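## Task

Pull the spring pin by its knob, lift the stand's post four holes higher (10.2 cm), and let the pin lock it there. Once the pin is out, the post falls unless something supports it; a fall fails the task, and so can lowering it quickly even while it is supported. The wooden block has to finish resting on the post's top plate. Either robot or both may work. At the end every robot must have released everything and backed off, with none tipped over or left leaning. Anything that stays in place only because a robot holds it does not count.

## Robot and tools

ROBOTS. There are two identical Hello Robot Stretch 3 units, r1 and r2. Each has a two-wheel base with a passive rear caster, a lift that runs up a mast, and a telescoping arm that reaches out of the robot's RIGHT side. The base cannot move sideways, so to bring the gripper forward or back you drive the base. The base is 0.33 m long and 0.34 m wide and turns about a point 0.05 m behind its front edge. With the arm retracted and the wrist folded, a turn sweeps a circle of radius 0.28 m. An unfolded, level gripper reaches beyond that circle. Loose objects can occasionally be nudged by something else in the scene.

FRAMES. Each robot reports everything in its own base frame: origin on the floor between the drive wheels, x forward, y left, z up. Odometry uses the base frame as it was at the start of the scene. hand_pose is the point where the closed fingertips meet. With all wrist joints at 0, its x axis points up, its y axis back toward the mast, and its z axis toward the rear. The robots share no frame, so only images, lidar_m and the depth grids show where they are relative to each other.

execute_actions. "actions" is a list holding one action object or none; an empty list only reports state and images. The action is keyed by "r1" and/or "r2". Each robot may have: "base" with exactly one entry, either translate_m (metres, a relative drive from the base's last reported position, forward positive, -1 to 1) or rotate_rad (radians, a relative turn in place, counter-clockwise/left positive, -3.2 to 3.2); "joints", a dict of absolute targets by name; and "contact_limits" with arm_m, a motor effort in percent (1 to 100) at which the arm's motion stops. Joint targets and ranges: lift_m 0 to 1.1 m (arm height on the mast); arm_m 0 to 0.52 m (extension); wrist_yaw_rad -1.345 to 4.42 (0 is along the arm, positive swings toward the front, 3.0 folds over the base); wrist_pitch_rad -1.57 to 0.451 (0 level, negative tips fingers down); wrist_roll_rad -2.911 to 2.911; gripper_m -0.089 to 0.179 (larger is wider; the real fingertip gap is 0.007 to 0.025 m smaller than the value, and zero below 0.007); head_pan_rad -3.953 to 1.73 (0 forward, positive left, -1.57 faces the arm); head_tilt_rad -1.53 to 0.419 (negative looks down). All motions in one action start together. Any action lasts at most 15 s. A joint, base or robot left out may keep pushing toward its earlier target without its status showing it. An unknown key or value out of range rejects the whole call. "cameras" picks which images come back (r1_head_camera, r1_nav_camera, r1_wrist_camera, the r2 equivalents, or "all"); omitted or null means all, [] means none. Once a result reports a stop, the remaining motion calls in that reply are skipped.

wait: seconds from 0 to 10; commands nothing new and returns state and images. zoom_image: camera name and region [x0, y0, x1, y1] in pixels from the top-left, no larger than 504 by 504, on that camera's latest full image. finished_scene: pass the current scene number; it is final and reports success.

RESULTS. A "pictures" line lists the cameras in image order. base_status and joint_status tell how each commanded motion ended: done, off_target (resting short and perhaps still pushing), contact_stop, time_out, torque_fault. A base "done" only means the wheels turned the full amount. on_its_own covers uncommanded parts; its "held at" value is the target held, not the position. motor_effort is percent of maximum, positive toward larger joint values, with the peak of the last action in brackets; readings carry fixed bias and noise. Effort outside its rest range at rest hints at a load or a push. lidar_m: 12 distances in metres in 30-degree sectors, the 1st straight ahead and counting counter-clockwise (4th left, 7th behind, 10th right), in a plane 0.17 m above the floor, 0.15 to 12 m, "-" for nothing; it misses glass and thin legs and may be blocked by the robot's own parts. wrist_depth_mm (45 to 1000) and head_depth_mm (280 to 4000, image sent sideways) are 7x7 grids of median depths from the top-left. base_odometry counts wheel turns, including slip. turned_by_wheels and turned_by_imu give turning since the last result. base_tilt gives forward and right lean in degrees, with a fixed error of up to about 4.

CAUTIONS. Never drive a base into the other robot; contact followed by even millimetres of travel is a hard press that fails the run. Identical drive commands can differ by up to 2.5 cm per metre, which matters when sharing a load. After contact_stop the arm or lift goes slack until commanded again, so a slack lift under load may sink; the base, wrist and head have no contact stop. Prolonged strain makes a wrist servo go limp for 10 s (torque_fault). To grip, command gripper_m below the object's width; to let go, open at least 0.02 past the touch point; readings do not confirm a hold. The base is fast (0.30 m/s) only with lift below 0.30, arm below 0.03 and yaw above 2.54, otherwise 0.10 m/s. Fold or unfold the wrist only with lift 0.32 to 0.95, pitch -0.4, roll near 0; with yaw below -0.4 keep pitch at -0.5 or lower. Pushing on rigid things with the gripper above about 0.45 m, or driving while holding something fixed, can tip the robot; undo in small steps, retract, and lower the lift to about 0.2 if it stays tilted. The simulation keeps running while you compose a reply, holding the last command.

Each tool is called after "Call:" by a JSON object that holds its "name" and its "arguments".

## Session

Call:
{"name": "execute_actions", "arguments": {"actions": []}}

Scene clock: 0.00 s.
r1.base_odometry: x=+0.000 y=+0.000 heading=+0.000 (m, m, rad; r1's odometry frame)
r1.turned_by_wheels: +0.000 (rad since the last result)
r1.turned_by_imu: +0.000 (rad since the last result)
r1.base_tilt: forward=+0.5 right=-0.5 (deg)
r1.lidar_m: 1.22 1.08 1.08 1.27 1.33 1.34 1.58 2.83 2.59 2.44 3.46 2.07
r1.head_depth_mm: 1786 1809 1835 1877 1914 1934 1960 / 1593 1631 1650 1667 1689 1716 1744 / 1464 1467 1481 1509 1520 1561 1560 / 1325 1334 1351 1363 1384 1405 1417 / 1224 1231 1243 1255 1269 1283 1300 / 1137 1138 1143 1163 1169 1182 1197 / 1057 1061 1075 1084 1092 1102 1113
r1.base_status: not commanded
r1.joint_positions: lift_m=+0.483 arm_m=+0.002 wrist_yaw_rad=+2.903 wrist_pitch_rad=-0.478 wrist_roll_rad=+0.015 gripper_m=+0.037 head_pan_rad=+0.010 head_tilt_rad=-0.017
r1.joint_status: not commanded
r1.motor_effort: left_wheel=+0 right_wheel=+0 lift_m=+35 arm_m=-1 wrist_yaw_rad=+0 wrist_pitch_rad=+6 wrist_roll_rad=-1 gripper_m=+0 head_pan_rad=+0 head_tilt_rad=+2 (%)
r1.hand_pose: x=+0.0299 y=+0.0637 z=+0.4824 quat_wxyz=(+0.249, +0.707, +0.083, +0.657) (m; r1's base frame)
r1.wrist_depth_mm: - - - - - 941 852 / - - - - - - 901 / - - - - - - 955 / 987 - - - - - - / 851 - 926 901 919 941 961 / 714 - - 768 790 789 805 / 630 632 653 658 636 680 692
r2.base_odometry: x=+0.000 y=+0.000 heading=+0.000 (m, m, rad; r2's odometry frame)
r2.turned_by_wheels: +0.000 (rad since the last result)
r2.turned_by_imu: +0.000 (rad since the last result)
r2.base_tilt: forward=-0.5 right=-0.8 (deg)
r2.lidar_m: 2.42 2.57 3.13 1.18 2.84 4.71 2.08 1.60 1.57 1.67 2.42 2.68
r2.head_depth_mm: 1755 2600 2660 2636 2627 2620 2363 / 1771 2580 2855 2825 2817 2796 2355 / 1769 2606 3003 3024 2984 2954 2352 / 1766 2619 3258 3279 3244 3120 2358 / 1779 2610 3510 3527 3474 3369 2319 / 1769 2633 3821 3770 3775 3616 2338 / 1788 2616 3859 3802 3776 3117 2133
r2.base_status: not commanded
r2.joint_positions: lift_m=+0.491 arm_m=+0.002 wrist_yaw_rad=+3.017 wrist_pitch_rad=-0.524 wrist_roll_rad=-0.005 gripper_m=+0.037 head_pan_rad=+0.005 head_tilt_rad=+0.011
r2.joint_status: not commanded
r2.motor_effort: left_wheel=+0 right_wheel=+0 lift_m=+22 arm_m=+0 wrist_yaw_rad=+0 wrist_pitch_rad=+5 wrist_roll_rad=+0 gripper_m=+0 head_pan_rad=+0 head_tilt_rad=+1 (%)
r2.hand_pose: x=+0.0049 y=+0.0614 z=+0.4810 quat_wxyz=(+0.225, +0.691, +0.141, +0.672) (m; r2's base frame)
r2.wrist_depth_mm: - - - - - - - / - - - - - - - / - - - - - - - / 926 951 973 958 957 952 993 / 796 825 - 838 829 833 823 / 696 695 - 697 725 704 703 / 606 619 602 609 619 610 621
pictures: r1_head_camera (sideways: a quarter turn clockwise sets it upright), r1_nav_camera (sideways: a quarter turn counterclockwise sets it upright), r1_wrist_camera, r2_head_camera (sideways: a quarter turn clockwise sets it upright), r2_nav_camera (sideways: a quarter turn counterclockwise sets it upright), r2_wrist_camera
Images, in order (width x height): r1_head_camera 896x504, r1_nav_camera 672x504, r1_wrist_camera 644x364, r2_head_camera 896x504, r2_nav_camera 672x504, r2_wrist_camera 644x364.

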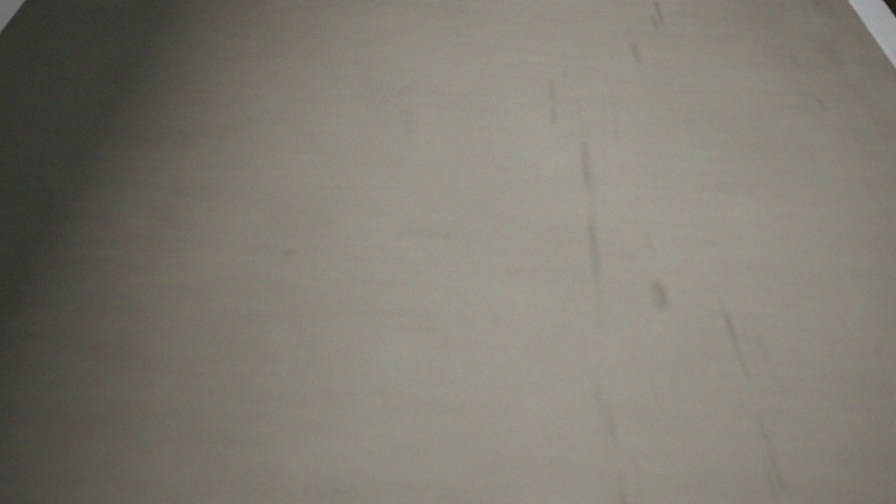

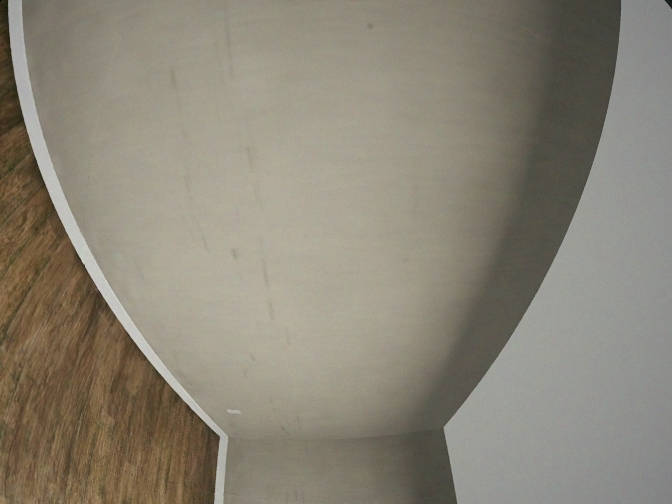

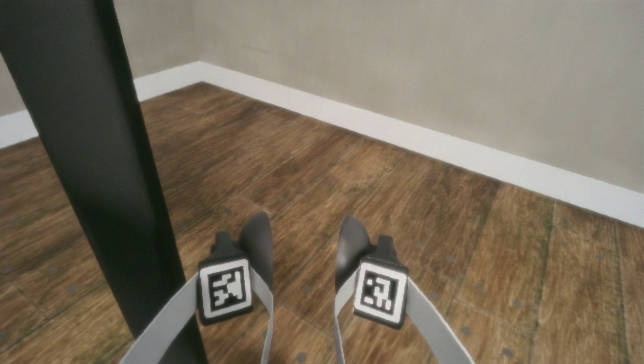

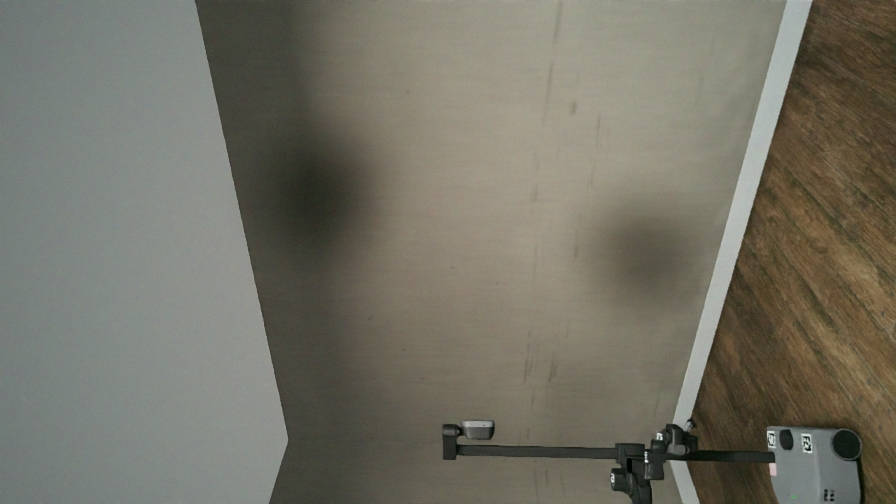

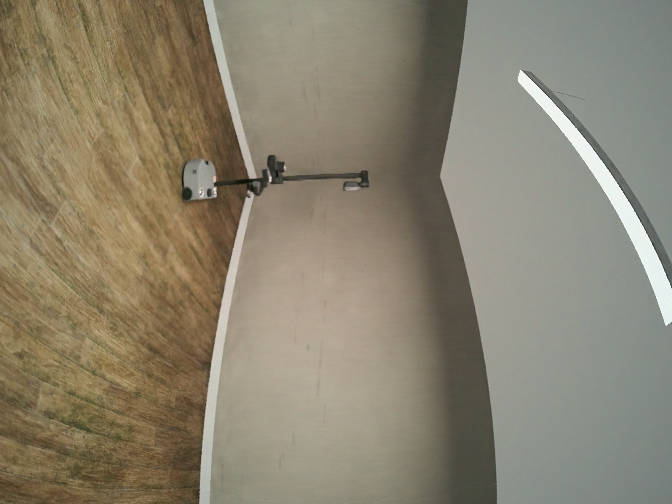

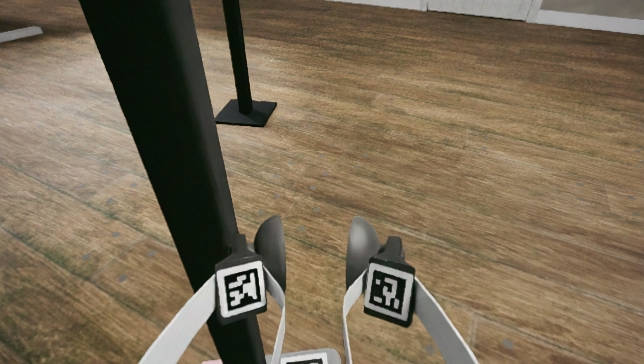

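Call:
{"name": "execute_actions", "arguments": {"actions": [{"r1":{"joints":{"head_pan_rad":-2.1,"head_tilt_rad":-0.4}},"r2":{"joints":{"head_pan_rad":1.57,"head_tilt_rad":-0.5}}}], "cameras": ["r1_head_camera","r2_head_camera","r2_nav_camera"]}}

Scene clock: 4.03 s.
r1.base_odometry: x=+0.000 y=+0.000 heading=+0.000 (m, m, rad; r1's odometry frame)
r1.turned_by_wheels: +0.000 (rad since the last result)
r1.turned_by_imu: +0.001 (rad since the last result)
r1.base_tilt: forward=+0.5 right=-0.6 (deg)
r1.lidar_m: 1.23 1.08 1.08 1.27 1.34 1.34 1.58 2.83 2.59 2.44 3.45 2.07
r1.head_depth_mm: - - - 3357 2312 1761 1447 / - - - 3245 2308 1778 1443 / - - - 3282 2315 1774 1453 / - - - 3080 2283 1784 1441 / - - - 3301 2263 1760 1429 / - - - 3288 2286 1756 1440 / - - - 3236 2286 1759 1421
r1.base_status: not commanded
r1.joint_positions: lift_m=+0.483 arm_m=+0.002 wrist_yaw_rad=+2.903 wrist_pitch_rad=-0.478 wrist_roll_rad=+0.015 gripper_m=+0.037 head_pan_rad=-2.093 head_tilt_rad=-0.395
r1.joint_status: all done
r1.motor_effort: left_wheel=-1(1) right_wheel=+0(0) lift_m=+36(35) arm_m=+0(0) wrist_yaw_rad=+0(2) wrist_pitch_rad=+6(6) wrist_roll_rad=+0(0) gripper_m=+0(1) head_pan_rad=-2(31) head_tilt_rad=-2(27) (%)
r1.hand_pose: x=+0.0299 y=+0.0637 z=+0.4824 quat_wxyz=(+0.249, +0.707, +0.083, +0.657) (m; r1's base frame)
r1.wrist_depth_mm: - - - - - 936 854 / - - - - - - 900 / - - - - - - 930 / 978 - - - - - 991 / 826 - 882 895 932 931 942 / 728 - - 765 781 774 817 / 616 626 636 666 648 676 687
r2.base_odometry: x=+0.000 y=+0.000 heading=+0.000 (m, m, rad; r2's odometry frame)
r2.turned_by_wheels: +0.000 (rad since the last result)
r2.turned_by_imu: +0.000 (rad since the last result)
r2.base_tilt: forward=-0.4 right=-0.8 (deg)
r2.lidar_m: 2.42 2.57 3.13 1.18 2.84 4.75 2.08 1.60 1.57 1.67 2.42 2.68
r2.head_depth_mm: 2754 2980 3179 2912 2107 1628 1333 / 2893 3158 3342 2940 2064 1630 1320 / 3081 3355 3662 2902 2098 1613 1316 / 3316 3555 3871 2908 2064 1607 1321 / 3557 3835 - 2726 1912 1579 1317 / 3729 - - 2908 2056 1599 1311 / - - - 2860 2040 1610 1323
r2.base_status: not commanded
r2.joint_positions: lift_m=+0.491 arm_m=+0.002 wrist_yaw_rad=+3.017 wrist_pitch_rad=-0.524 wrist_roll_rad=-0.005 gripper_m=+0.037 head_pan_rad=+1.563 head_tilt_rad=-0.493
r2.joint_status: all done
r2.motor_effort: left_wheel=+0(0) right_wheel=+0(0) lift_m=+22(22) arm_m=+0(0) wrist_yaw_rad=+0(1) wrist_pitch_rad=+5(5) wrist_roll_rad=+0(0) gripper_m=+0(0) head_pan_rad=+2(30) head_tilt_rad=-3(30) (%)
r2.hand_pose: x=+0.0049 y=+0.0614 z=+0.4810 quat_wxyz=(+0.225, +0.691, +0.141, +0.672) (m; r2's base frame)
r2.wrist_depth_mm: - - - - - - - / - - - - - - - / - - - - - - - / 955 962 982 1000 996 986 987 / 821 810 - 812 825 819 809 / 696 698 - 693 716 706 695 / 616 615 606 615 623 620 611
pictures: r1_head_camera (sideways: a quarter turn clockwise sets it upright), r2_head_camera (sideways: a quarter turn clockwise sets it upright), r2_nav_camera (sideways: a quarter turn counterclockwise sets it upright)
Images, in order (width x height): r1_head_camera 896x504, r2_head_camera 896x504, r2_nav_camera 672x504.

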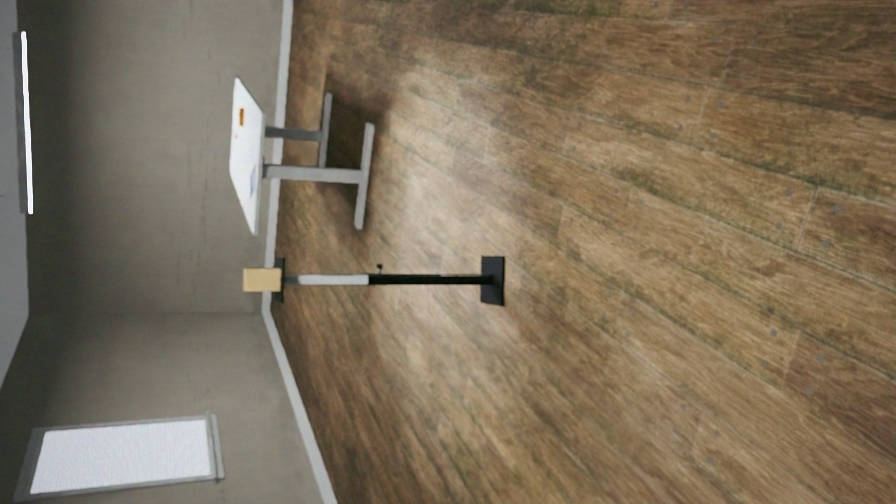

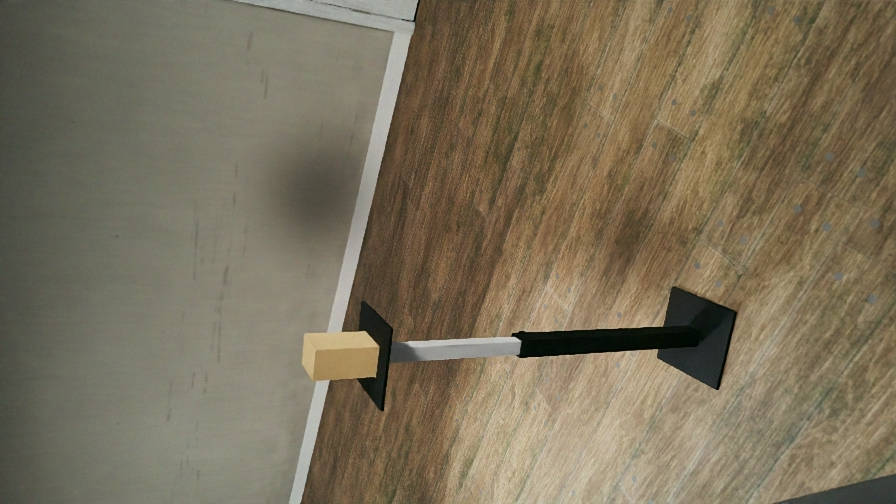

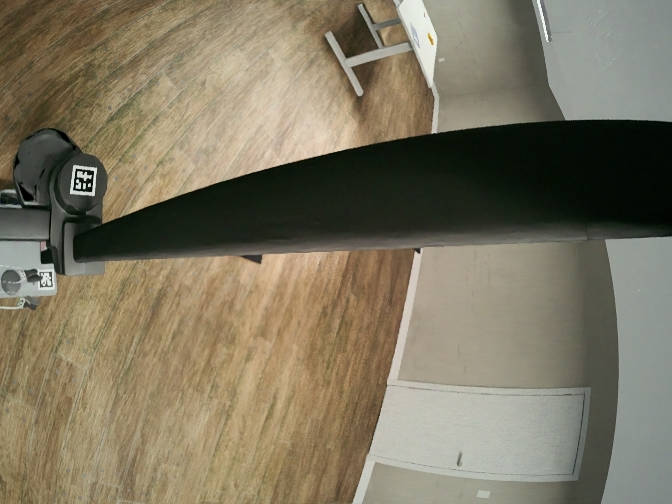

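Call:
{"name": "execute_actions", "arguments": {"actions": [{"r1":{"base":{"rotate_rad":0.84},"joints":{"lift_m":0.27,"head_pan_rad":-2.6,"head_tilt_rad":-0.5}},"r2":{"base":{"rotate_rad":2.15},"joints":{"head_pan_rad":-0.6}}}], "cameras": []}}

Call:
{"name": "execute_actions", "arguments": {"actions": [{"r1":{"base":{"translate_m":-1}},"r2":{"base":{"translate_m":0.68}}}], "cameras": []}}

Call:
{"name": "execute_actions", "arguments": {"actions": [{"r1":{"base":{"translate_m":-1},"joints":{"head_pan_rad":-2.4}},"r2":{"base":{"rotate_rad":0.73},"joints":{"head_pan_rad":-1.57,"head_tilt_rad":-0.7,"lift_m":0.7}}}], "cameras": ["r1_head_camera","r2_head_camera"]}}

Scene clock: 18.73 s.
r1.base_odometry: x=+0.000 y=+0.000 heading=+0.840 (m, m, rad; r1's odometry frame)
r1.turned_by_wheels: +0.840 (rad since the last result)
r1.turned_by_imu: +0.843 (rad since the last result)
r1.base_tilt: forward=+0.6 right=-0.7 (deg)
r1.lidar_m: 1.08 1.15 1.36 1.34 1.43 2.05 4.49 2.44 3.50 3.22 1.42 1.10
r1.head_depth_mm: - - 3797 2699 2002 1610 1345 / - - - 2681 2005 1610 1341 / - - - 2691 2005 1606 1343 / - - - 2659 2016 1602 1348 / - - - 2588 1989 1607 1341 / 3803 - 3454 2462 2022 1600 1337 / 3469 3788 3735 2651 2003 1588 1339
r1.base_status: done
r1.joint_positions: lift_m=+0.270 arm_m=+0.002 wrist_yaw_rad=+2.903 wrist_pitch_rad=-0.479 wrist_roll_rad=+0.015 gripper_m=+0.037 head_pan_rad=-2.593 head_tilt_rad=-0.494
r1.joint_status: all done
r1.motor_effort: left_wheel=-2(6) right_wheel=+2(6) lift_m=+27(30) arm_m=-1(0) wrist_yaw_rad=+1(0) wrist_pitch_rad=+7(7) wrist_roll_rad=+0(0) gripper_m=+1(0) head_pan_rad=-2(23) head_tilt_rad=-3(14) (%)
r1.hand_pose: x=+0.0299 y=+0.0636 z=+0.2696 quat_wxyz=(+0.249, +0.707, +0.083, +0.657) (m; r1's base frame)
r1.wrist_depth_mm: - - - - - - - / - - - - - - - / 770 834 847 889 916 934 976 / 644 668 669 699 712 741 760 / 539 - 594 578 586 601 609 / 471 - - 484 498 505 521 / - - - 425 421 438 448
r2.base_odometry: x=+0.000 y=+0.000 heading=+2.150 (m, m, rad; r2's odometry frame)
r2.turned_by_wheels: +2.150 (rad since the last result)
r2.turned_by_imu: +2.196 (rad since the last result)
r2.base_tilt: forward=-0.4 right=-0.8 (deg)
r2.lidar_m: 2.85 4.01 1.97 1.58 1.57 1.71 2.62 2.69 2.43 3.19 3.13 1.18
r2.head_depth_mm: 2777 2950 3183 2953 2122 1628 1329 / 2924 3117 3365 2908 2089 1622 1319 / 3140 3386 3631 2958 2070 1624 1321 / 3265 3636 3882 2909 2071 1618 1313 / 3571 3939 - 2609 1981 1560 1316 / 3795 - - 2872 2057 1595 1315 / - - - 2896 2036 1593 1308
r2.base_status: done
r2.joint_positions: lift_m=+0.491 arm_m=+0.002 wrist_yaw_rad=+3.017 wrist_pitch_rad=-0.524 wrist_roll_rad=-0.005 gripper_m=+0.037 head_pan_rad=-0.593 head_tilt_rad=-0.494
r2.joint_status: all done
r2.motor_effort: left_wheel=-2(5) right_wheel=+1(5) lift_m=+22(22) arm_m=+0(0) wrist_yaw_rad=-1(0) wrist_pitch_rad=+5(5) wrist_roll_rad=+0(0) gripper_m=+0(0) head_pan_rad=-2(32) head_tilt_rad=-3(4) (%)
r2.hand_pose: x=+0.0049 y=+0.0614 z=+0.4810 quat_wxyz=(+0.225, +0.691, +0.141, +0.672) (m; r2's base frame)
r2.wrist_depth_mm: - - - - - - - / - - - - - - - / - - - - - - - / 943 967 972 951 992 991 959 / 813 810 - 839 837 829 822 / 689 697 - 694 718 705 700 / 615 603 598 625 615 608 622
pictures: none
No camera images: the call's "cameras" was empty. Leave "cameras" out to get every camera's image.

Scene clock: 26.53 s.
r1.base_odometry: x=-0.668 y=-0.745 heading=+0.840 (m, m, rad; r1's odometry frame)
r1.turned_by_wheels: +0.000 (rad since the last result)
r1.turned_by_imu: -0.002 (rad since the last result)
r1.base_tilt: forward=+0.5 right=-0.5 (deg)
r1.lidar_m: 2.08 1.87 1.45 1.42 1.49 2.20 3.50 1.65 1.94 3.37 2.73 2.12
r1.head_depth_mm: - - - 2683 2025 1610 1352 / - - - 2663 1999 1607 1347 / - - 3480 2529 1995 1599 1343 / - - - 2630 1993 1599 1340 / - - - 2671 2004 1607 1330 / 3808 - 3288 2559 1998 1594 1336 / 3345 3626 3314 2612 2000 1597 1337
r1.base_status: done
r1.joint_positions: lift_m=+0.270 arm_m=+0.002 wrist_yaw_rad=+2.903 wrist_pitch_rad=-0.479 wrist_roll_rad=+0.015 gripper_m=+0.037 head_pan_rad=-2.593 head_tilt_rad=-0.495
r1.joint_status: not commanded
r1.motor_effort: left_wheel=-2(10) right_wheel=+1(5) lift_m=+27(27) arm_m=-1(1) wrist_yaw_rad=+1(1) wrist_pitch_rad=+7(7) wrist_roll_rad=+0(0) gripper_m=+0(1) head_pan_rad=-2(2) head_tilt_rad=-3(3) (%)
r1.hand_pose: x=+0.0299 y=+0.0635 z=+0.2695 quat_wxyz=(+0.249, +0.707, +0.083, +0.657) (m; r1's base frame)
r1.wrist_depth_mm: - - - - - - - / - - - - - - - / 775 830 868 880 914 977 996 / 652 655 670 702 718 730 767 / 536 - 579 577 598 599 607 / 468 - - 486 509 503 525 / - - - 428 417 431 445
r2.base_odometry: x=-0.372 y=+0.569 heading=+2.150 (m, m, rad; r2's odometry frame)
r2.turned_by_wheels: +0.000 (rad since the last result)
r2.turned_by_imu: +0.003 (rad since the last result)
r2.base_tilt: forward=-0.5 right=-0.9 (deg)
r2.lidar_m: 2.17 4.60 2.29 1.84 1.83 1.99 3.06 3.30 1.93 2.00 0.65 3.16
r2.head_depth_mm: 2533 2695 2924 2654 681 1619 1323 / 2679 2889 3099 2942 744 1519 1230 / 2872 3052 3354 2898 2078 1618 1322 / 3032 3315 3597 2883 2074 1615 1320 / 3235 3567 3772 2903 2057 1610 1317 / 3483 3868 - 2847 2060 1606 1317 / 3771 - - 2854 2063 1588 1308
r2.base_status: done
r2.joint_positions: lift_m=+0.491 arm_m=+0.002 wrist_yaw_rad=+3.017 wrist_pitch_rad=-0.524 wrist_roll_rad=-0.005 gripper_m=+0.037 head_pan_rad=-0.593 head_tilt_rad=-0.494
r2.joint_status: not commanded
r2.motor_effort: left_wheel=-2(2) right_wheel=+1(4) lift_m=+22(22) arm_m=+0(0) wrist_yaw_rad=+0(0) wrist_pitch_rad=+5(5) wrist_roll_rad=+0(0) gripper_m=+0(0) head_pan_rad=-3(3) head_tilt_rad=-3(2) (%)
r2.hand_pose: x=+0.0049 y=+0.0614 z=+0.4810 quat_wxyz=(+0.225, +0.691, +0.141, +0.672) (m; r2's base frame)
r2.wrist_depth_mm: - - - - - - - / - - - - - - - / - - - - - - - / 949 971 941 989 970 972 975 / 816 818 - 854 843 821 825 / 700 697 - 697 729 706 704 / 616 618 602 611 623 621 626
pictures: none
No camera images: the call's "cameras" was empty. Leave "cameras" out to get every camera's image.

Scene clock: 31.47 s.
r1.base_odometry: x=-1.335 y=-1.489 heading=+0.840 (m, m, rad; r1's odometry frame)
r1.turned_by_wheels: +0.000 (rad since the last result)
r1.turned_by_imu: -0.002 (rad since the last result)
r1.base_tilt: forward=+0.5 right=-0.6 (deg)
r1.lidar_m: 3.08 1.98 1.51 1.48 1.59 2.32 2.51 2.52 0.87 1.44 3.50 3.16
r1.head_depth_mm: - - - 2651 2013 1609 1350 / - - - 2687 2010 1628 1334 / - - - 2668 2000 1593 1332 / 3712 - - 2659 1998 1593 1336 / 3402 3725 3840 2537 2016 1598 1318 / 3226 3460 3635 913 1824 1482 1317 / 3047 3288 3448 2534 1995 1588 1344
r1.base_status: done
r1.joint_positions: lift_m=+0.270 arm_m=+0.002 wrist_yaw_rad=+2.903 wrist_pitch_rad=-0.479 wrist_roll_rad=+0.015 gripper_m=+0.037 head_pan_rad=-2.407 head_tilt_rad=-0.495
r1.joint_status: all done
r1.motor_effort: left_wheel=-2(9) right_wheel=+2(5) lift_m=+28(28) arm_m=+0(0) wrist_yaw_rad=+0(0) wrist_pitch_rad=+7(7) wrist_roll_rad=+0(0) gripper_m=+0(1) head_pan_rad=+3(15) head_tilt_rad=-2(2) (%)
r1.hand_pose: x=+0.0298 y=+0.0635 z=+0.2695 quat_wxyz=(+0.249, +0.707, +0.083, +0.657) (m; r1's base frame)
r1.wrist_depth_mm: - - - - - - - / - - - - - - - / 769 840 873 878 956 944 - / 633 680 681 695 720 736 748 / 541 - 581 582 598 591 604 / 470 - - 487 499 513 513 / - - - 428 417 435 444
r2.base_odometry: x=-0.372 y=+0.569 heading=+2.880 (m, m, rad; r2's odometry frame)
r2.turned_by_wheels: +0.730 (rad since the last result)
r2.turned_by_imu: +0.745 (rad since the last result)
r2.base_tilt: forward=-0.5 right=-0.9 (deg)
r2.lidar_m: 3.16 2.02 1.82 1.83 2.24 3.29 3.33 3.22 1.43 0.64 3.56 2.17
r2.head_depth_mm: 2436 2686 2844 1792 1614 1406 1213 / 2531 2821 2824 2064 1687 1395 1219 / 2630 2911 685 798 1639 1390 1218 / 2707 3060 2825 1954 1618 1342 1214 / 2781 3161 2849 2093 1676 1384 1208 / 2906 3310 2808 2081 1667 1370 1182 / 3024 3456 2777 2070 1656 1377 1174
r2.base_status: done
r2.joint_positions: lift_m=+0.700 arm_m=+0.002 wrist_yaw_rad=+3.017 wrist_pitch_rad=-0.525 wrist_roll_rad=-0.005 gripper_m=+0.037 head_pan_rad=-1.563 head_tilt_rad=-0.691
r2.joint_status: all done
r2.motor_effort: left_wheel=-1(5) right_wheel=+1(3) lift_m=+27(28) arm_m=+0(0) wrist_yaw_rad=+0(1) wrist_pitch_rad=+5(5) wrist_roll_rad=+0(0) gripper_m=+0(0) head_pan_rad=-2(30) head_tilt_rad=-3(21) (%)
r2.hand_pose: x=+0.0049 y=+0.0612 z=+0.6892 quat_wxyz=(+0.226, +0.691, +0.141, +0.672) (m; r2's base frame)
r2.wrist_depth_mm: - - - - - - - / - - - - - - - / - - - - - - - / - - - - - - - / - - - - - - - / 941 914 - 957 954 941 929 / 804 808 799 849 814 826 807
pictures: r1_head_camera (sideways: a quarter turn clockwise sets it upright), r2_head_camera (sideways: a quarter turn clockwise sets it upright)
Images, in order (width x height): r1_head_camera 896x504, r2_head_camera 896x504.

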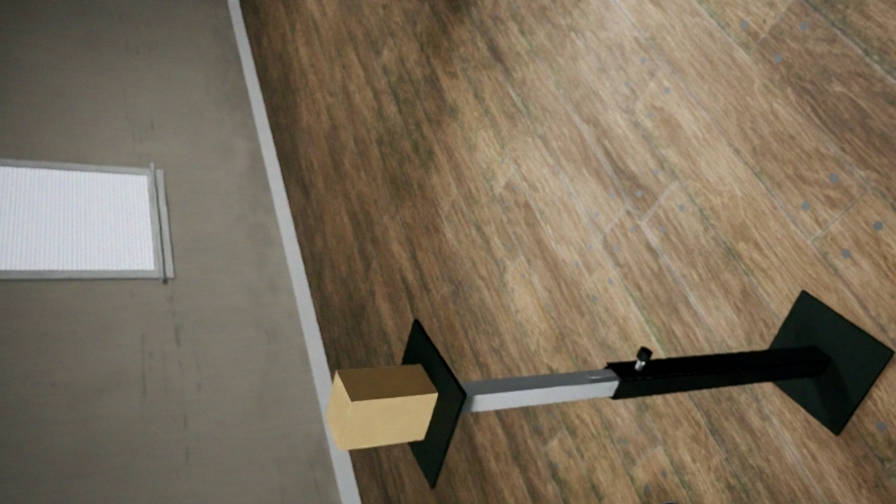

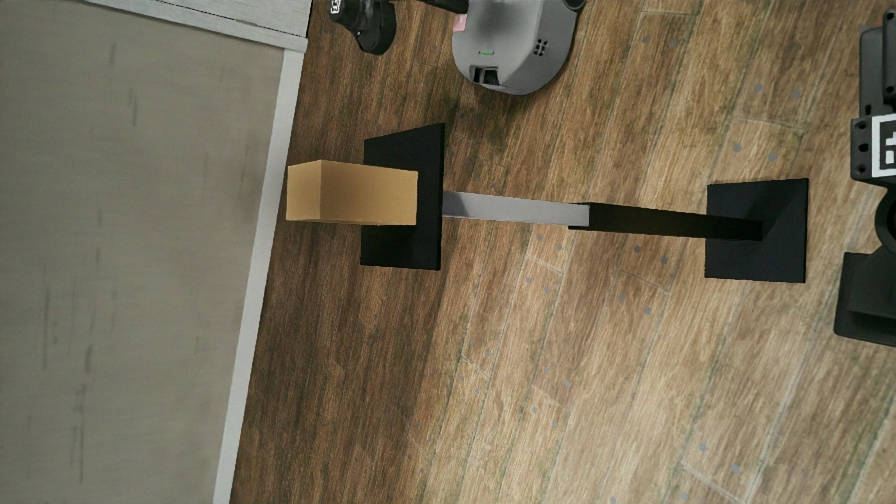

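Call:
{"name": "execute_actions", "arguments": {"actions": [{"r1":{"base":{"translate_m":-0.48},"joints":{"head_pan_rad":-1.57,"head_tilt_rad":-0.8,"lift_m":0.4}},"r2":{"joints":{"wrist_yaw_rad":0,"wrist_pitch_rad":-0.4,"gripper_m":0.12}}}], "cameras": []}}

Call:
{"name": "execute_actions", "arguments": {"actions": [{"r1":{"joints":{"wrist_yaw_rad":0,"wrist_pitch_rad":-0.4,"gripper_m":0.1}},"r2":{"joints":{"wrist_pitch_rad":0,"lift_m":0.62}}}], "cameras": ["r1_head_camera","r2_head_camera","r1_wrist_camera","r2_wrist_camera"]}}

Scene clock: 41.47 s.
r1.base_odometry: x=-1.656 y=-1.846 heading=+0.840 (m, m, rad; r1's odometry frame)
r1.turned_by_wheels: +0.000 (rad since the last result)
r1.turned_by_imu: +0.000 (rad since the last result)
r1.base_tilt: forward=+0.4 right=-0.6 (deg)
r1.lidar_m: 3.57 2.03 1.55 1.51 1.63 2.37 3.24 2.04 3.32 0.73 3.45 3.65
r1.head_depth_mm: 2835 2745 2176 1783 1513 1315 1167 / 2868 2776 2164 1793 1506 1322 1169 / 2909 744 1976 1789 1507 1309 1166 / 2830 826 1741 1664 1429 1318 1161 / 1251 2615 2119 1717 1515 1311 1165 / 2933 2807 2198 1770 1514 1319 1162 / 3047 2800 2172 1782 1520 1314 1167
r1.base_status: done
r1.joint_positions: lift_m=+0.400 arm_m=+0.002 wrist_yaw_rad=+2.903 wrist_pitch_rad=-0.479 wrist_roll_rad=+0.015 gripper_m=+0.037 head_pan_rad=-1.577 head_tilt_rad=-0.790
r1.joint_status: all done
r1.motor_effort: left_wheel=-2(9) right_wheel=+1(7) lift_m=+44(45) arm_m=-1(0) wrist_yaw_rad=+0(2) wrist_pitch_rad=+7(7) wrist_roll_rad=+0(0) gripper_m=+0(0) head_pan_rad=+3(31) head_tilt_rad=-5(27) (%)
r1.hand_pose: x=+0.0298 y=+0.0635 z=+0.3989 quat_wxyz=(+0.249, +0.707, +0.083, +0.657) (m; r1's base frame)
r1.wrist_depth_mm: - - - - - - - / - - - - - - - / - - - - - - - / 879 902 884 948 990 976 - / 728 - 779 770 772 833 825 / 612 - - 637 661 669 703 / 542 544 566 560 566 586 590
r2.base_odometry: x=-0.372 y=+0.569 heading=+2.880 (m, m, rad; r2's odometry frame)
r2.turned_by_wheels: +0.000 (rad since the last result)
r2.turned_by_imu: +0.001 (rad since the last result)
r2.base_tilt: forward=-0.5 right=-0.9 (deg)
r2.lidar_m: 3.16 2.01 1.82 1.83 2.24 3.30 3.31 3.22 2.89 0.64 3.56 2.17
r2.head_depth_mm: 2450 2668 2855 2143 1696 1403 1218 / 2468 2807 2851 2035 1680 1391 1219 / 2591 2907 685 800 1633 1407 1211 / 2687 3041 2717 1776 1625 1357 - / 2814 3118 2819 2079 1666 1414 1183 / 2878 3327 2772 2069 1664 1382 1177 / 3045 3432 2777 2088 1657 1378 1179
r2.base_status: not commanded
r2.joint_positions: lift_m=+0.700 arm_m=+0.002 wrist_yaw_rad=+0.003 wrist_pitch_rad=-0.421 wrist_roll_rad=-0.005 gripper_m=+0.120 head_pan_rad=-1.563 head_tilt_rad=-0.691
r2.joint_status: all done
r2.motor_effort: left_wheel=-2(2) right_wheel=+1(1) lift_m=+27(27) arm_m=+0(0) wrist_yaw_rad=-4(4) wrist_pitch_rad=+8(10) wrist_roll_rad=+0(0) gripper_m=+1(77) head_pan_rad=-2(3) head_tilt_rad=-4(4) (%)
r2.hand_pose: x=-0.0209 y=-0.3709 z=+0.7118 quat_wxyz=(+0.694, +0.149, -0.689, -0.147) (m; r2's base frame)
r2.wrist_depth_mm: - - - - - - - / - - - - - - - / - - - - - - - / - - - - - - - / - - - - - - - / - - - - - - - / 880 848 888 854 912 859 875
pictures: none
No camera images: the call's "cameras" was empty. Leave "cameras" out to get every camera's image.

Scene clock: 43.93 s.
r1.base_odometry: x=-1.656 y=-1.846 heading=+0.840 (m, m, rad; r1's odometry frame)
r1.turned_by_wheels: +0.000 (rad since the last result)
r1.turned_by_imu: +0.000 (rad since the last result)
r1.base_tilt: forward=+0.5 right=-0.7 (deg)
r1.lidar_m: 3.57 2.03 1.55 1.52 1.63 2.36 3.24 2.05 3.32 0.74 3.46 3.65
r1.head_depth_mm: 2832 2768 2151 1793 1513 1316 1164 / 2900 2777 2164 1779 1512 1317 1162 / 2885 746 1995 1781 1506 1307 1169 / 2939 824 1754 1651 1443 1325 1184 / 1311 2466 2133 1696 1507 1307 1162 / 2895 2774 2177 1763 1520 1322 1166 / 3094 2818 2192 1775 1523 1316 1165
r1.base_status: not commanded
r1.joint_positions: lift_m=+0.400 arm_m=+0.002 wrist_yaw_rad=+0.003 wrist_pitch_rad=-0.421 wrist_roll_rad=+0.015 gripper_m=+0.100 head_pan_rad=-1.577 head_tilt_rad=-0.790
r1.joint_status: all done
r1.motor_effort: left_wheel=-2(2) right_wheel=+1(1) lift_m=+44(45) arm_m=-2(1) wrist_yaw_rad=-1(4) wrist_pitch_rad=+9(10) wrist_roll_rad=+0(0) gripper_m=+0(80) head_pan_rad=+3(2) head_tilt_rad=-6(4) (%)
r1.hand_pose: x=-0.0209 y=-0.3707 z=+0.4117 quat_wxyz=(+0.687, +0.148, -0.696, -0.148) (m; r1's base frame)
r1.wrist_depth_mm: - - - - - - - / - - - - - - - / - - - - - - - / 954 984 - 978 - - - / 779 815 823 788 877 855 903 / 645 - 656 687 710 739 736 / 577 559 585 602 600 612 620
r2.base_odometry: x=-0.372 y=+0.569 heading=+2.880 (m, m, rad; r2's odometry frame)
r2.turned_by_wheels: +0.000 (rad since the last result)
r2.turned_by_imu: +0.000 (rad since the last result)
r2.base_tilt: forward=-0.6 right=-0.8 (deg)
r2.lidar_m: 3.17 2.01 1.82 1.83 2.24 3.29 3.32 3.23 2.89 0.65 3.57 2.17
r2.head_depth_mm: 2441 2694 2827 2118 1693 1400 1196 / 2447 2807 2845 2062 1687 1396 1190 / 2645 2876 686 800 1642 1355 1194 / 2713 3018 2687 1774 1619 1333 1233 / 2811 3140 2833 2093 1672 1369 1185 / 2909 3279 2803 2095 1677 1382 1178 / 3005 3481 2784 2066 1660 1374 1180
r2.base_status: not commanded
r2.joint_positions: lift_m=+0.620 arm_m=+0.002 wrist_yaw_rad=+0.002 wrist_pitch_rad=-0.023 wrist_roll_rad=-0.005 gripper_m=+0.120 head_pan_rad=-1.563 head_tilt_rad=-0.691
r2.joint_status: all done
r2.motor_effort: left_wheel=-1(1) right_wheel=+2(2) lift_m=+16(22) arm_m=+0(0) wrist_yaw_rad=-3(4) wrist_pitch_rad=+9(9) wrist_roll_rad=+0(0) gripper_m=-1(0) head_pan_rad=-2(3) head_tilt_rad=-4(4) (%)
r2.hand_pose: x=-0.0208 y=-0.4025 z=+0.7290 quat_wxyz=(+0.709, +0.009, -0.705, -0.008) (m; r2's base frame)
r2.wrist_depth_mm: - - - - - - - / - - - - - - - / - - - - - - - / - - - - - - - / - - - - - - - / - - - - - - - / - - - - - - -
pictures: r1_head_camera (sideways: a quarter turn clockwise sets it upright), r1_wrist_camera, r2_head_camera (sideways: a quarter turn clockwise sets it upright), r2_wrist_camera
Images, in order (width x height): r1_head_camera 896x504, r1_wrist_camera 644x364, r2_head_camera 896x504, r2_wrist_camera 644x364.

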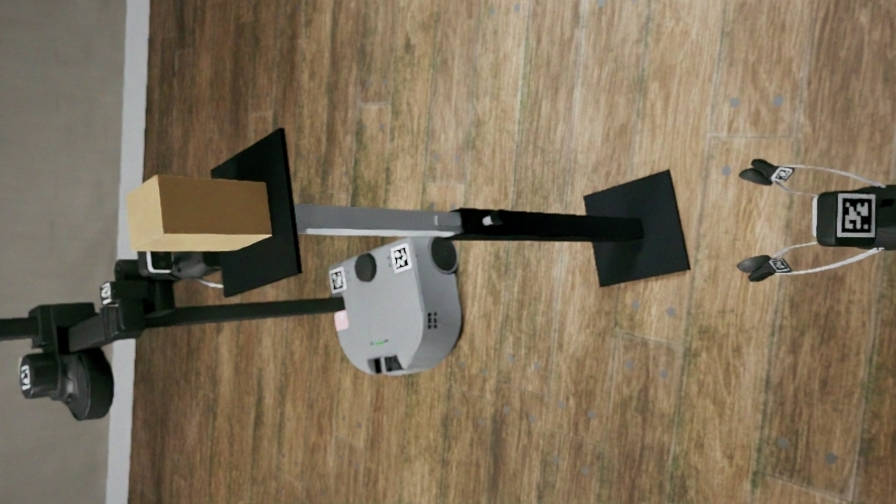

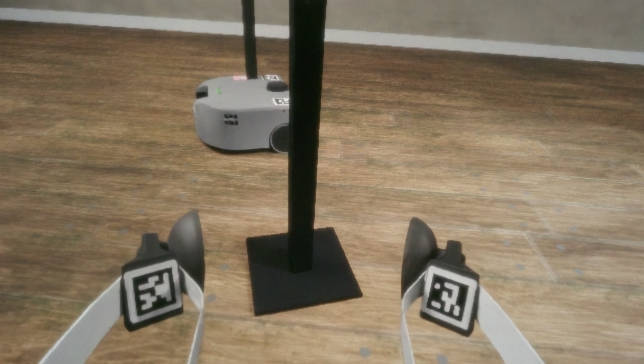

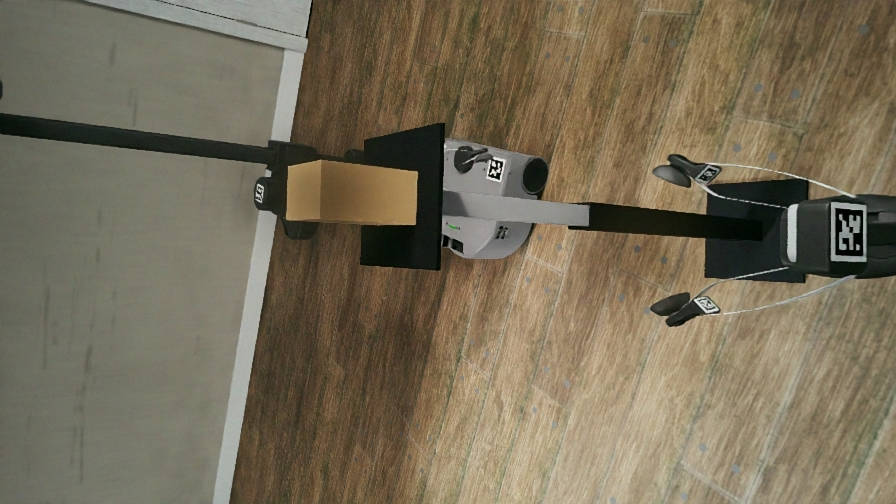

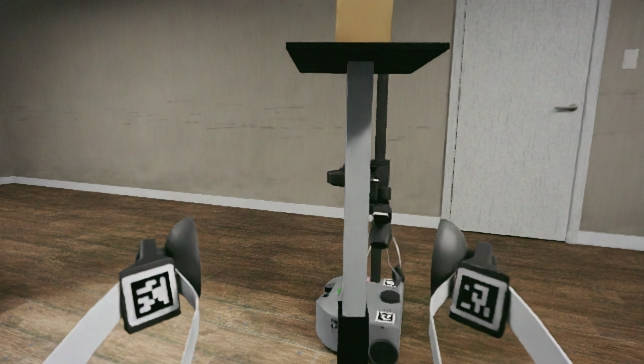

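Call:
{"name": "execute_actions", "arguments": {"actions": [{"r1":{"base":{"rotate_rad":0.2},"joints":{"wrist_pitch_rad":0,"lift_m":0.39}},"r2":{"base":{"translate_m":-0.045},"joints":{"arm_m":0.1}}}], "cameras": []}}

Call:
{"name": "execute_actions", "arguments": {"actions": [{"r1":{"base":{"translate_m":-0.15},"joints":{"arm_m":0.12}},"r2":{"joints":{"arm_m":0.17}}}], "cameras": ["r1_head_camera","r2_head_camera","r1_wrist_camera","r2_wrist_camera"]}}

Scene clock: 49.53 s.
r1.base_odometry: x=-1.656 y=-1.846 heading=+1.040 (m, m, rad; r1's odometry frame)
r1.turned_by_wheels: +0.200 (rad since the last result)
r1.turned_by_imu: +0.201 (rad since the last result)
r1.base_tilt: forward=+0.4 right=-0.6 (deg)
r1.lidar_m: 3.03 1.74 1.51 1.54 1.79 3.19 2.04 3.75 3.25 0.73 3.81 3.58
r1.head_depth_mm: 2786 720 1979 1788 1510 1314 1168 / 2856 796 834 1657 1469 1317 1159 / 2831 1140 1809 1701 1475 1315 1186 / 1304 2823 2180 1694 1523 1307 1167 / 3158 2795 2181 1797 1519 1309 1167 / 3242 2778 2197 1776 1512 1317 1165 / 3341 2783 2172 1782 1510 1311 1169
r1.base_status: done
r1.joint_positions: lift_m=+0.390 arm_m=+0.002 wrist_yaw_rad=+0.002 wrist_pitch_rad=-0.025 wrist_roll_rad=+0.015 gripper_m=+0.100 head_pan_rad=-1.577 head_tilt_rad=-0.790
r1.joint_status: all done
r1.motor_effort: left_wheel=-2(6) right_wheel=+2(7) lift_m=+26(39) arm_m=+0(1) wrist_yaw_rad=-1(0) wrist_pitch_rad=+11(11) wrist_roll_rad=+0(0) gripper_m=+1(1) head_pan_rad=+3(3) head_tilt_rad=-5(5) (%)
r1.hand_pose: x=-0.0210 y=-0.4022 z=+0.4987 quat_wxyz=(+0.702, +0.010, -0.712, -0.008) (m; r1's base frame)
r1.wrist_depth_mm: - - - - - - - / - - - - - - - / - - - - - - - / - - - - - - - / - - - - - - - / - - - - 527 - - / 918 882 916 975 903 - -
r2.base_odometry: x=-0.329 y=+0.558 heading=+2.880 (m, m, rad; r2's odometry frame)
r2.turned_by_wheels: +0.000 (rad since the last result)
r2.turned_by_imu: +0.000 (rad since the last result)
r2.base_tilt: forward=-0.5 right=-0.8 (deg)
r2.lidar_m: 3.17 2.03 1.84 1.85 2.26 3.25 3.28 3.21 2.88 0.64 3.55 2.21
r2.head_depth_mm: 2434 2659 2833 2126 1699 1397 1197 / 2519 2796 2862 2123 1680 1397 - / 2545 2889 1573 1655 1673 1424 - / 2678 3038 1548 797 1585 1408 1167 / 2786 3097 2791 2027 1667 1383 1182 / 2879 3269 2792 2066 1657 1386 1179 / 3011 3480 2783 2079 1664 1379 1176
r2.base_status: done
r2.joint_positions: lift_m=+0.620 arm_m=+0.100 wrist_yaw_rad=+0.002 wrist_pitch_rad=-0.023 wrist_roll_rad=-0.005 gripper_m=+0.120 head_pan_rad=-1.563 head_tilt_rad=-0.691
r2.joint_status: all done
r2.motor_effort: left_wheel=-2(3) right_wheel=+2(3) lift_m=+17(17) arm_m=+3(3) wrist_yaw_rad=-2(4) wrist_pitch_rad=+9(9) wrist_roll_rad=+0(0) gripper_m=+0(0) head_pan_rad=-2(3) head_tilt_rad=-4(4) (%)
r2.hand_pose: x=-0.0211 y=-0.5003 z=+0.7290 quat_wxyz=(+0.709, +0.009, -0.705, -0.008) (m; r2's base frame)
r2.wrist_depth_mm: - - - 266 - - - / - - - 368 - - - / - - - - - - - / - - - 886 - - - / - - - - - - - / - - - - - - - / - - - - - - -
pictures: none
No camera images: the call's "cameras" was empty. Leave "cameras" out to get every camera's image.

Scene clock: 52.27 s.
r1.base_odometry: x=-1.732 y=-1.976 heading=+1.039 (m, m, rad; r1's odometry frame)
r1.turned_by_wheels: +0.000 (rad since the last result)
r1.turned_by_imu: +0.000 (rad since the last result)
r1.base_tilt: forward=+0.4 right=-0.5 (deg)
r1.lidar_m: 3.11 1.79 1.58 1.58 1.84 3.27 1.89 3.72 3.22 0.72 3.76 3.71
r1.head_depth_mm: 2816 2774 2160 1788 1503 1313 1168 / 2835 2775 2169 1783 1507 1312 1173 / 2944 822 862 1800 1510 1321 - / 2867 825 864 1648 1438 1330 1162 / 1306 2642 2167 1705 1512 1311 1165 / 3220 2794 2187 1782 1508 1325 1166 / 3334 2778 2189 1773 1517 1317 1169
r1.base_status: done
r1.joint_positions: lift_m=+0.390 arm_m=+0.120 wrist_yaw_rad=+0.002 wrist_pitch_rad=-0.024 wrist_roll_rad=+0.015 gripper_m=+0.100 head_pan_rad=-1.577 head_tilt_rad=-0.790
r1.joint_status: all done
r1.motor_effort: left_wheel=-2(7) right_wheel=+2(3) lift_m=+26(27) arm_m=+6(11) wrist_yaw_rad=-1(0) wrist_pitch_rad=+10(11) wrist_roll_rad=-1(0) gripper_m=-1(1) head_pan_rad=+3(3) head_tilt_rad=-5(3) (%)
r1.hand_pose: x=-0.0211 y=-0.5201 z=+0.4989 quat_wxyz=(+0.702, +0.009, -0.712, -0.008) (m; r1's base frame)
r1.wrist_depth_mm: - - - 686 - - - / - - - - - - - / - - - - - - - / - - - - - - - / - - - - - - - / - - 955 - - - - / 930 895 938 856 966 981 -
r2.base_odometry: x=-0.329 y=+0.558 heading=+2.880 (m, m, rad; r2's odometry frame)
r2.turned_by_wheels: +0.000 (rad since the last result)
r2.turned_by_imu: +0.000 (rad since the last result)
r2.base_tilt: forward=-0.5 right=-0.9 (deg)
r2.lidar_m: 3.19 2.03 1.83 1.84 2.26 3.26 3.28 3.20 2.88 0.64 3.54 2.21
r2.head_depth_mm: 2420 2693 2864 2136 1680 1404 1196 / 2500 2796 2865 2119 1685 1442 - / 2585 2909 2865 1963 1679 - 1159 / 2652 2888 1345 799 1626 1344 1184 / 2810 3150 2698 1961 1666 1384 1185 / 2901 3253 2808 2086 1656 1384 1181 / 2973 3494 2778 2077 1656 1376 1180
r2.base_status: not commanded
r2.joint_positions: lift_m=+0.620 arm_m=+0.170 wrist_yaw_rad=+0.001 wrist_pitch_rad=-0.023 wrist_roll_rad=-0.005 gripper_m=+0.120 head_pan_rad=-1.563 head_tilt_rad=-0.691
r2.joint_status: all done
r2.motor_effort: left_wheel=-1(1) right_wheel=+2(1) lift_m=+16(17) arm_m=+3(2) wrist_yaw_rad=-3(3) wrist_pitch_rad=+9(9) wrist_roll_rad=+0(0) gripper_m=+0(0) head_pan_rad=-4(2) head_tilt_rad=-4(4) (%)
r2.hand_pose: x=-0.0211 y=-0.5703 z=+0.7291 quat_wxyz=(+0.709, +0.009, -0.705, -0.008) (m; r2's base frame)
r2.wrist_depth_mm: - - 287 229 283 - - / - - - - - - - / - - - - - - - / - - - - - - - / - - - - - - - / - - - 546 - - - / - - - 918 - - -
pictures: r1_head_camera (sideways: a quarter turn clockwise sets it upright), r1_wrist_camera, r2_head_camera (sideways: a quarter turn clockwise sets it upright), r2_wrist_camera
Images, in order (width x height): r1_head_camera 896x504, r1_wrist_camera 644x364, r2_head_camera 896x504, r2_wrist_camera 644x364.

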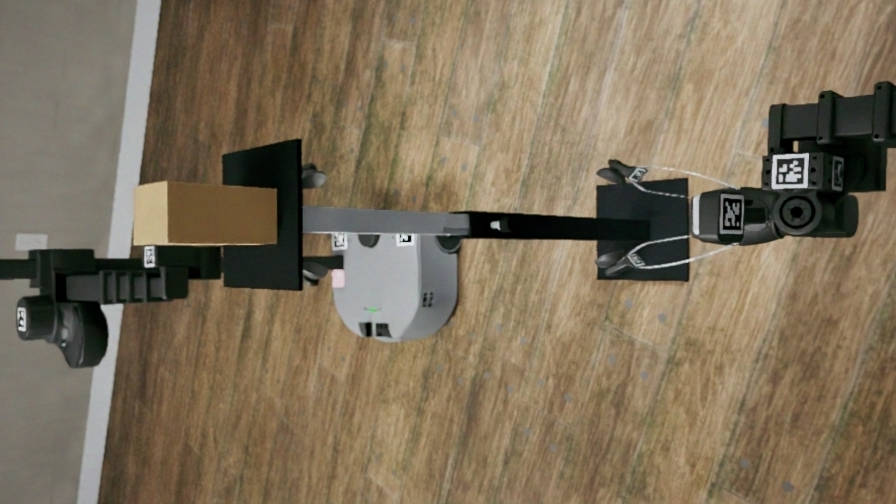

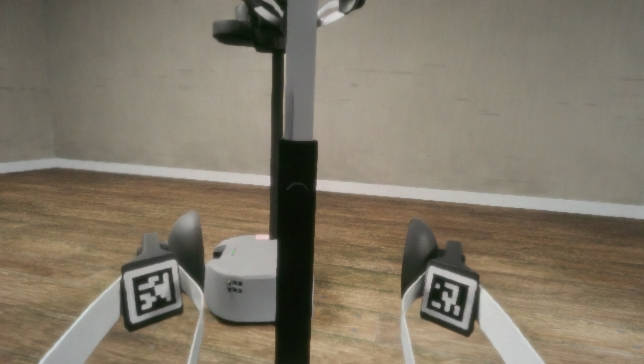

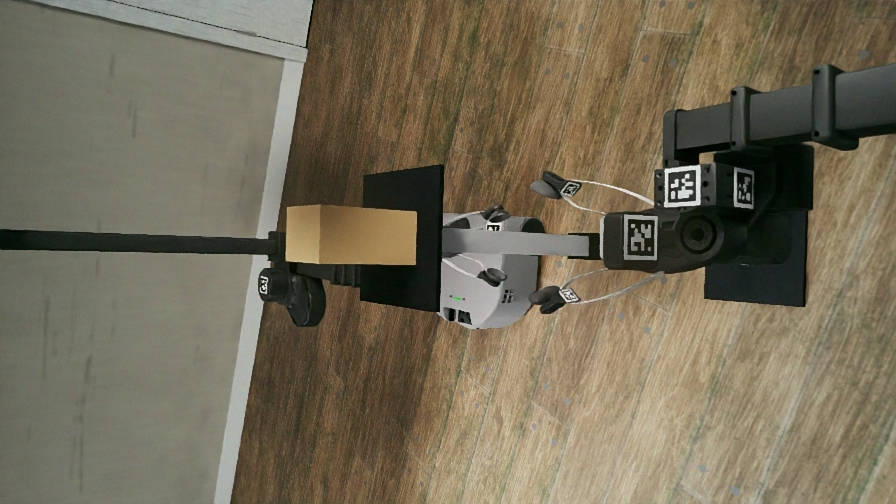

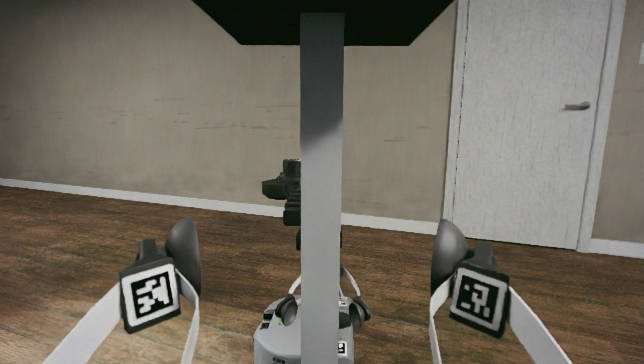

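Call:
{"name": "execute_actions", "arguments": {"actions": [{"r1":{"joints":{"arm_m":0.23}},"r2":{"joints":{"arm_m":0.25,"lift_m":0.66}}}], "cameras": ["r1_head_camera","r2_head_camera","r1_wrist_camera","r2_wrist_camera"]}}

Scene clock: 57.87 s.
r1.base_odometry: x=-1.732 y=-1.976 heading=+1.039 (m, m, rad; r1's odometry frame)
r1.turned_by_wheels: +0.000 (rad since the last result)
r1.turned_by_imu: +0.001 (rad since the last result)
r1.base_tilt: forward=+0.5 right=-0.5 (deg)
r1.lidar_m: 3.10 1.79 1.57 1.58 1.84 3.27 1.89 3.71 3.21 0.72 3.75 3.70
r1.head_depth_mm: 2810 2782 2157 1782 1505 1317 1161 / 2880 2777 2154 1794 1512 1335 1172 / 2913 823 865 1794 1513 - 1163 / 1420 826 861 1655 1438 1318 1161 / 1282 2640 2210 1683 1513 1312 1163 / 3261 2801 2202 1802 1524 1318 1171 / 3307 2804 2162 1786 1522 1317 1165
r1.base_status: not commanded
r1.joint_positions: lift_m=+0.390 arm_m=+0.230 wrist_yaw_rad=+0.001 wrist_pitch_rad=-0.023 wrist_roll_rad=+0.015 gripper_m=+0.100 head_pan_rad=-1.577 head_tilt_rad=-0.790
r1.joint_status: all done
r1.motor_effort: left_wheel=-2(2) right_wheel=+2(2) lift_m=+26(27) arm_m=+7(9) wrist_yaw_rad=+0(0) wrist_pitch_rad=+10(10) wrist_roll_rad=+0(0) gripper_m=+0(0) head_pan_rad=+3(3) head_tilt_rad=-5(5) (%)
r1.hand_pose: x=-0.0211 y=-0.6301 z=+0.4990 quat_wxyz=(+0.702, +0.009, -0.712, -0.008) (m; r1's base frame)
r1.wrist_depth_mm: - - - - - - - / - - - - - - - / - - - - - - - / - - - - - - - / - - - - - - - / - - 861 - - - - / 939 871 847 868 964 975 -
r2.base_odometry: x=-0.329 y=+0.558 heading=+2.880 (m, m, rad; r2's odometry frame)
r2.turned_by_wheels: +0.000 (rad since the last result)
r2.turned_by_imu: +0.001 (rad since the last result)
r2.base_tilt: forward=-0.5 right=-0.8 (deg)
r2.lidar_m: 3.20 2.02 1.84 1.84 2.26 3.25 3.27 3.19 2.88 0.64 3.55 2.21
r2.head_depth_mm: 2441 2679 2837 2120 1679 1401 1216 / 2514 2780 2830 2131 1731 - - / 2606 2890 2816 1983 1783 1343 1190 / 2632 2918 1350 801 - 1349 1186 / 2793 3150 2670 1990 1665 1384 1183 / 2870 3274 2813 2087 1640 1376 1181 / 3009 3431 2803 2081 1659 1378 1183
r2.base_status: not commanded
r2.joint_positions: lift_m=+0.660 arm_m=+0.250 wrist_yaw_rad=+0.001 wrist_pitch_rad=-0.023 wrist_roll_rad=-0.005 gripper_m=+0.120 head_pan_rad=-1.563 head_tilt_rad=-0.691
r2.joint_status: all done
r2.motor_effort: left_wheel=-2(1) right_wheel=+1(0) lift_m=+26(25) arm_m=+3(4) wrist_yaw_rad=-3(2) wrist_pitch_rad=+9(9) wrist_roll_rad=+0(0) gripper_m=+0(0) head_pan_rad=-2(4) head_tilt_rad=-5(4) (%)
r2.hand_pose: x=-0.0211 y=-0.6504 z=+0.7685 quat_wxyz=(+0.709, +0.009, -0.705, -0.008) (m; r2's base frame)
r2.wrist_depth_mm: - 124 123 122 121 119 - / - - - 156 - - - / - - - 160 - - - / - - - 164 - - - / - - - 168 - - - / - - - 173 - - - / - - - 179 - - -
pictures: r1_head_camera (sideways: a quarter turn clockwise sets it upright), r1_wrist_camera, r2_head_camera (sideways: a quarter turn clockwise sets it upright), r2_wrist_camera
Images, in order (width x height): r1_head_camera 896x504, r1_wrist_camera 644x364, r2_head_camera 896x504, r2_wrist_camera 644x364.

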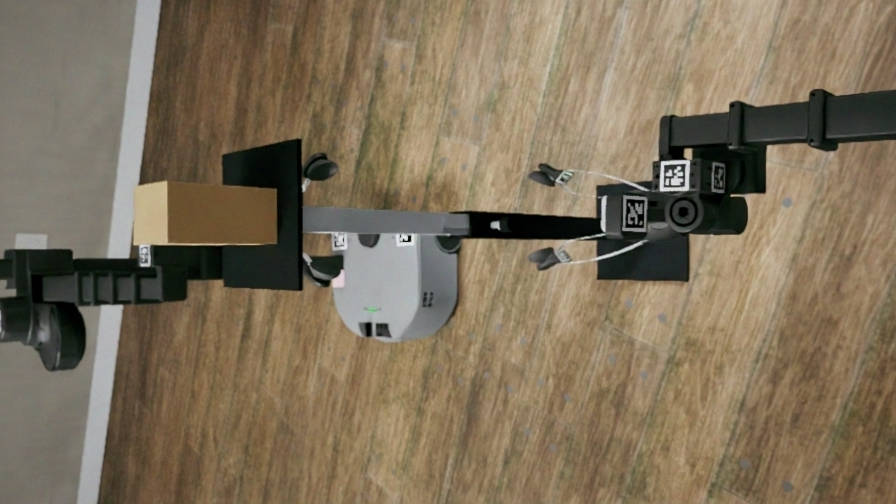

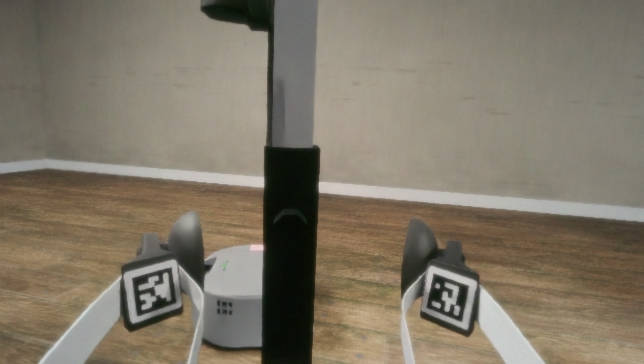

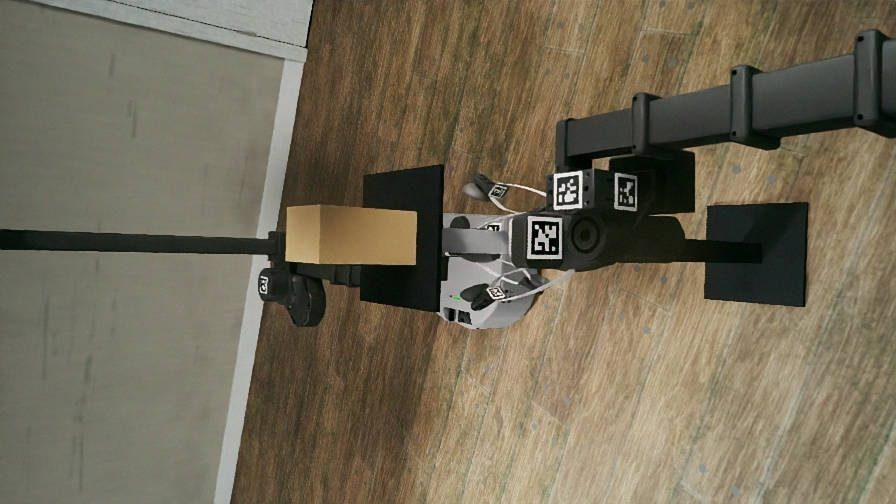

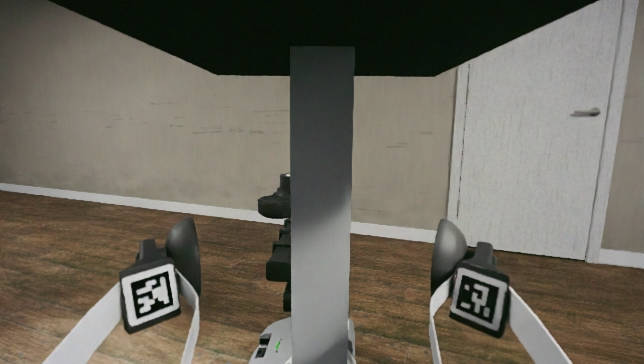

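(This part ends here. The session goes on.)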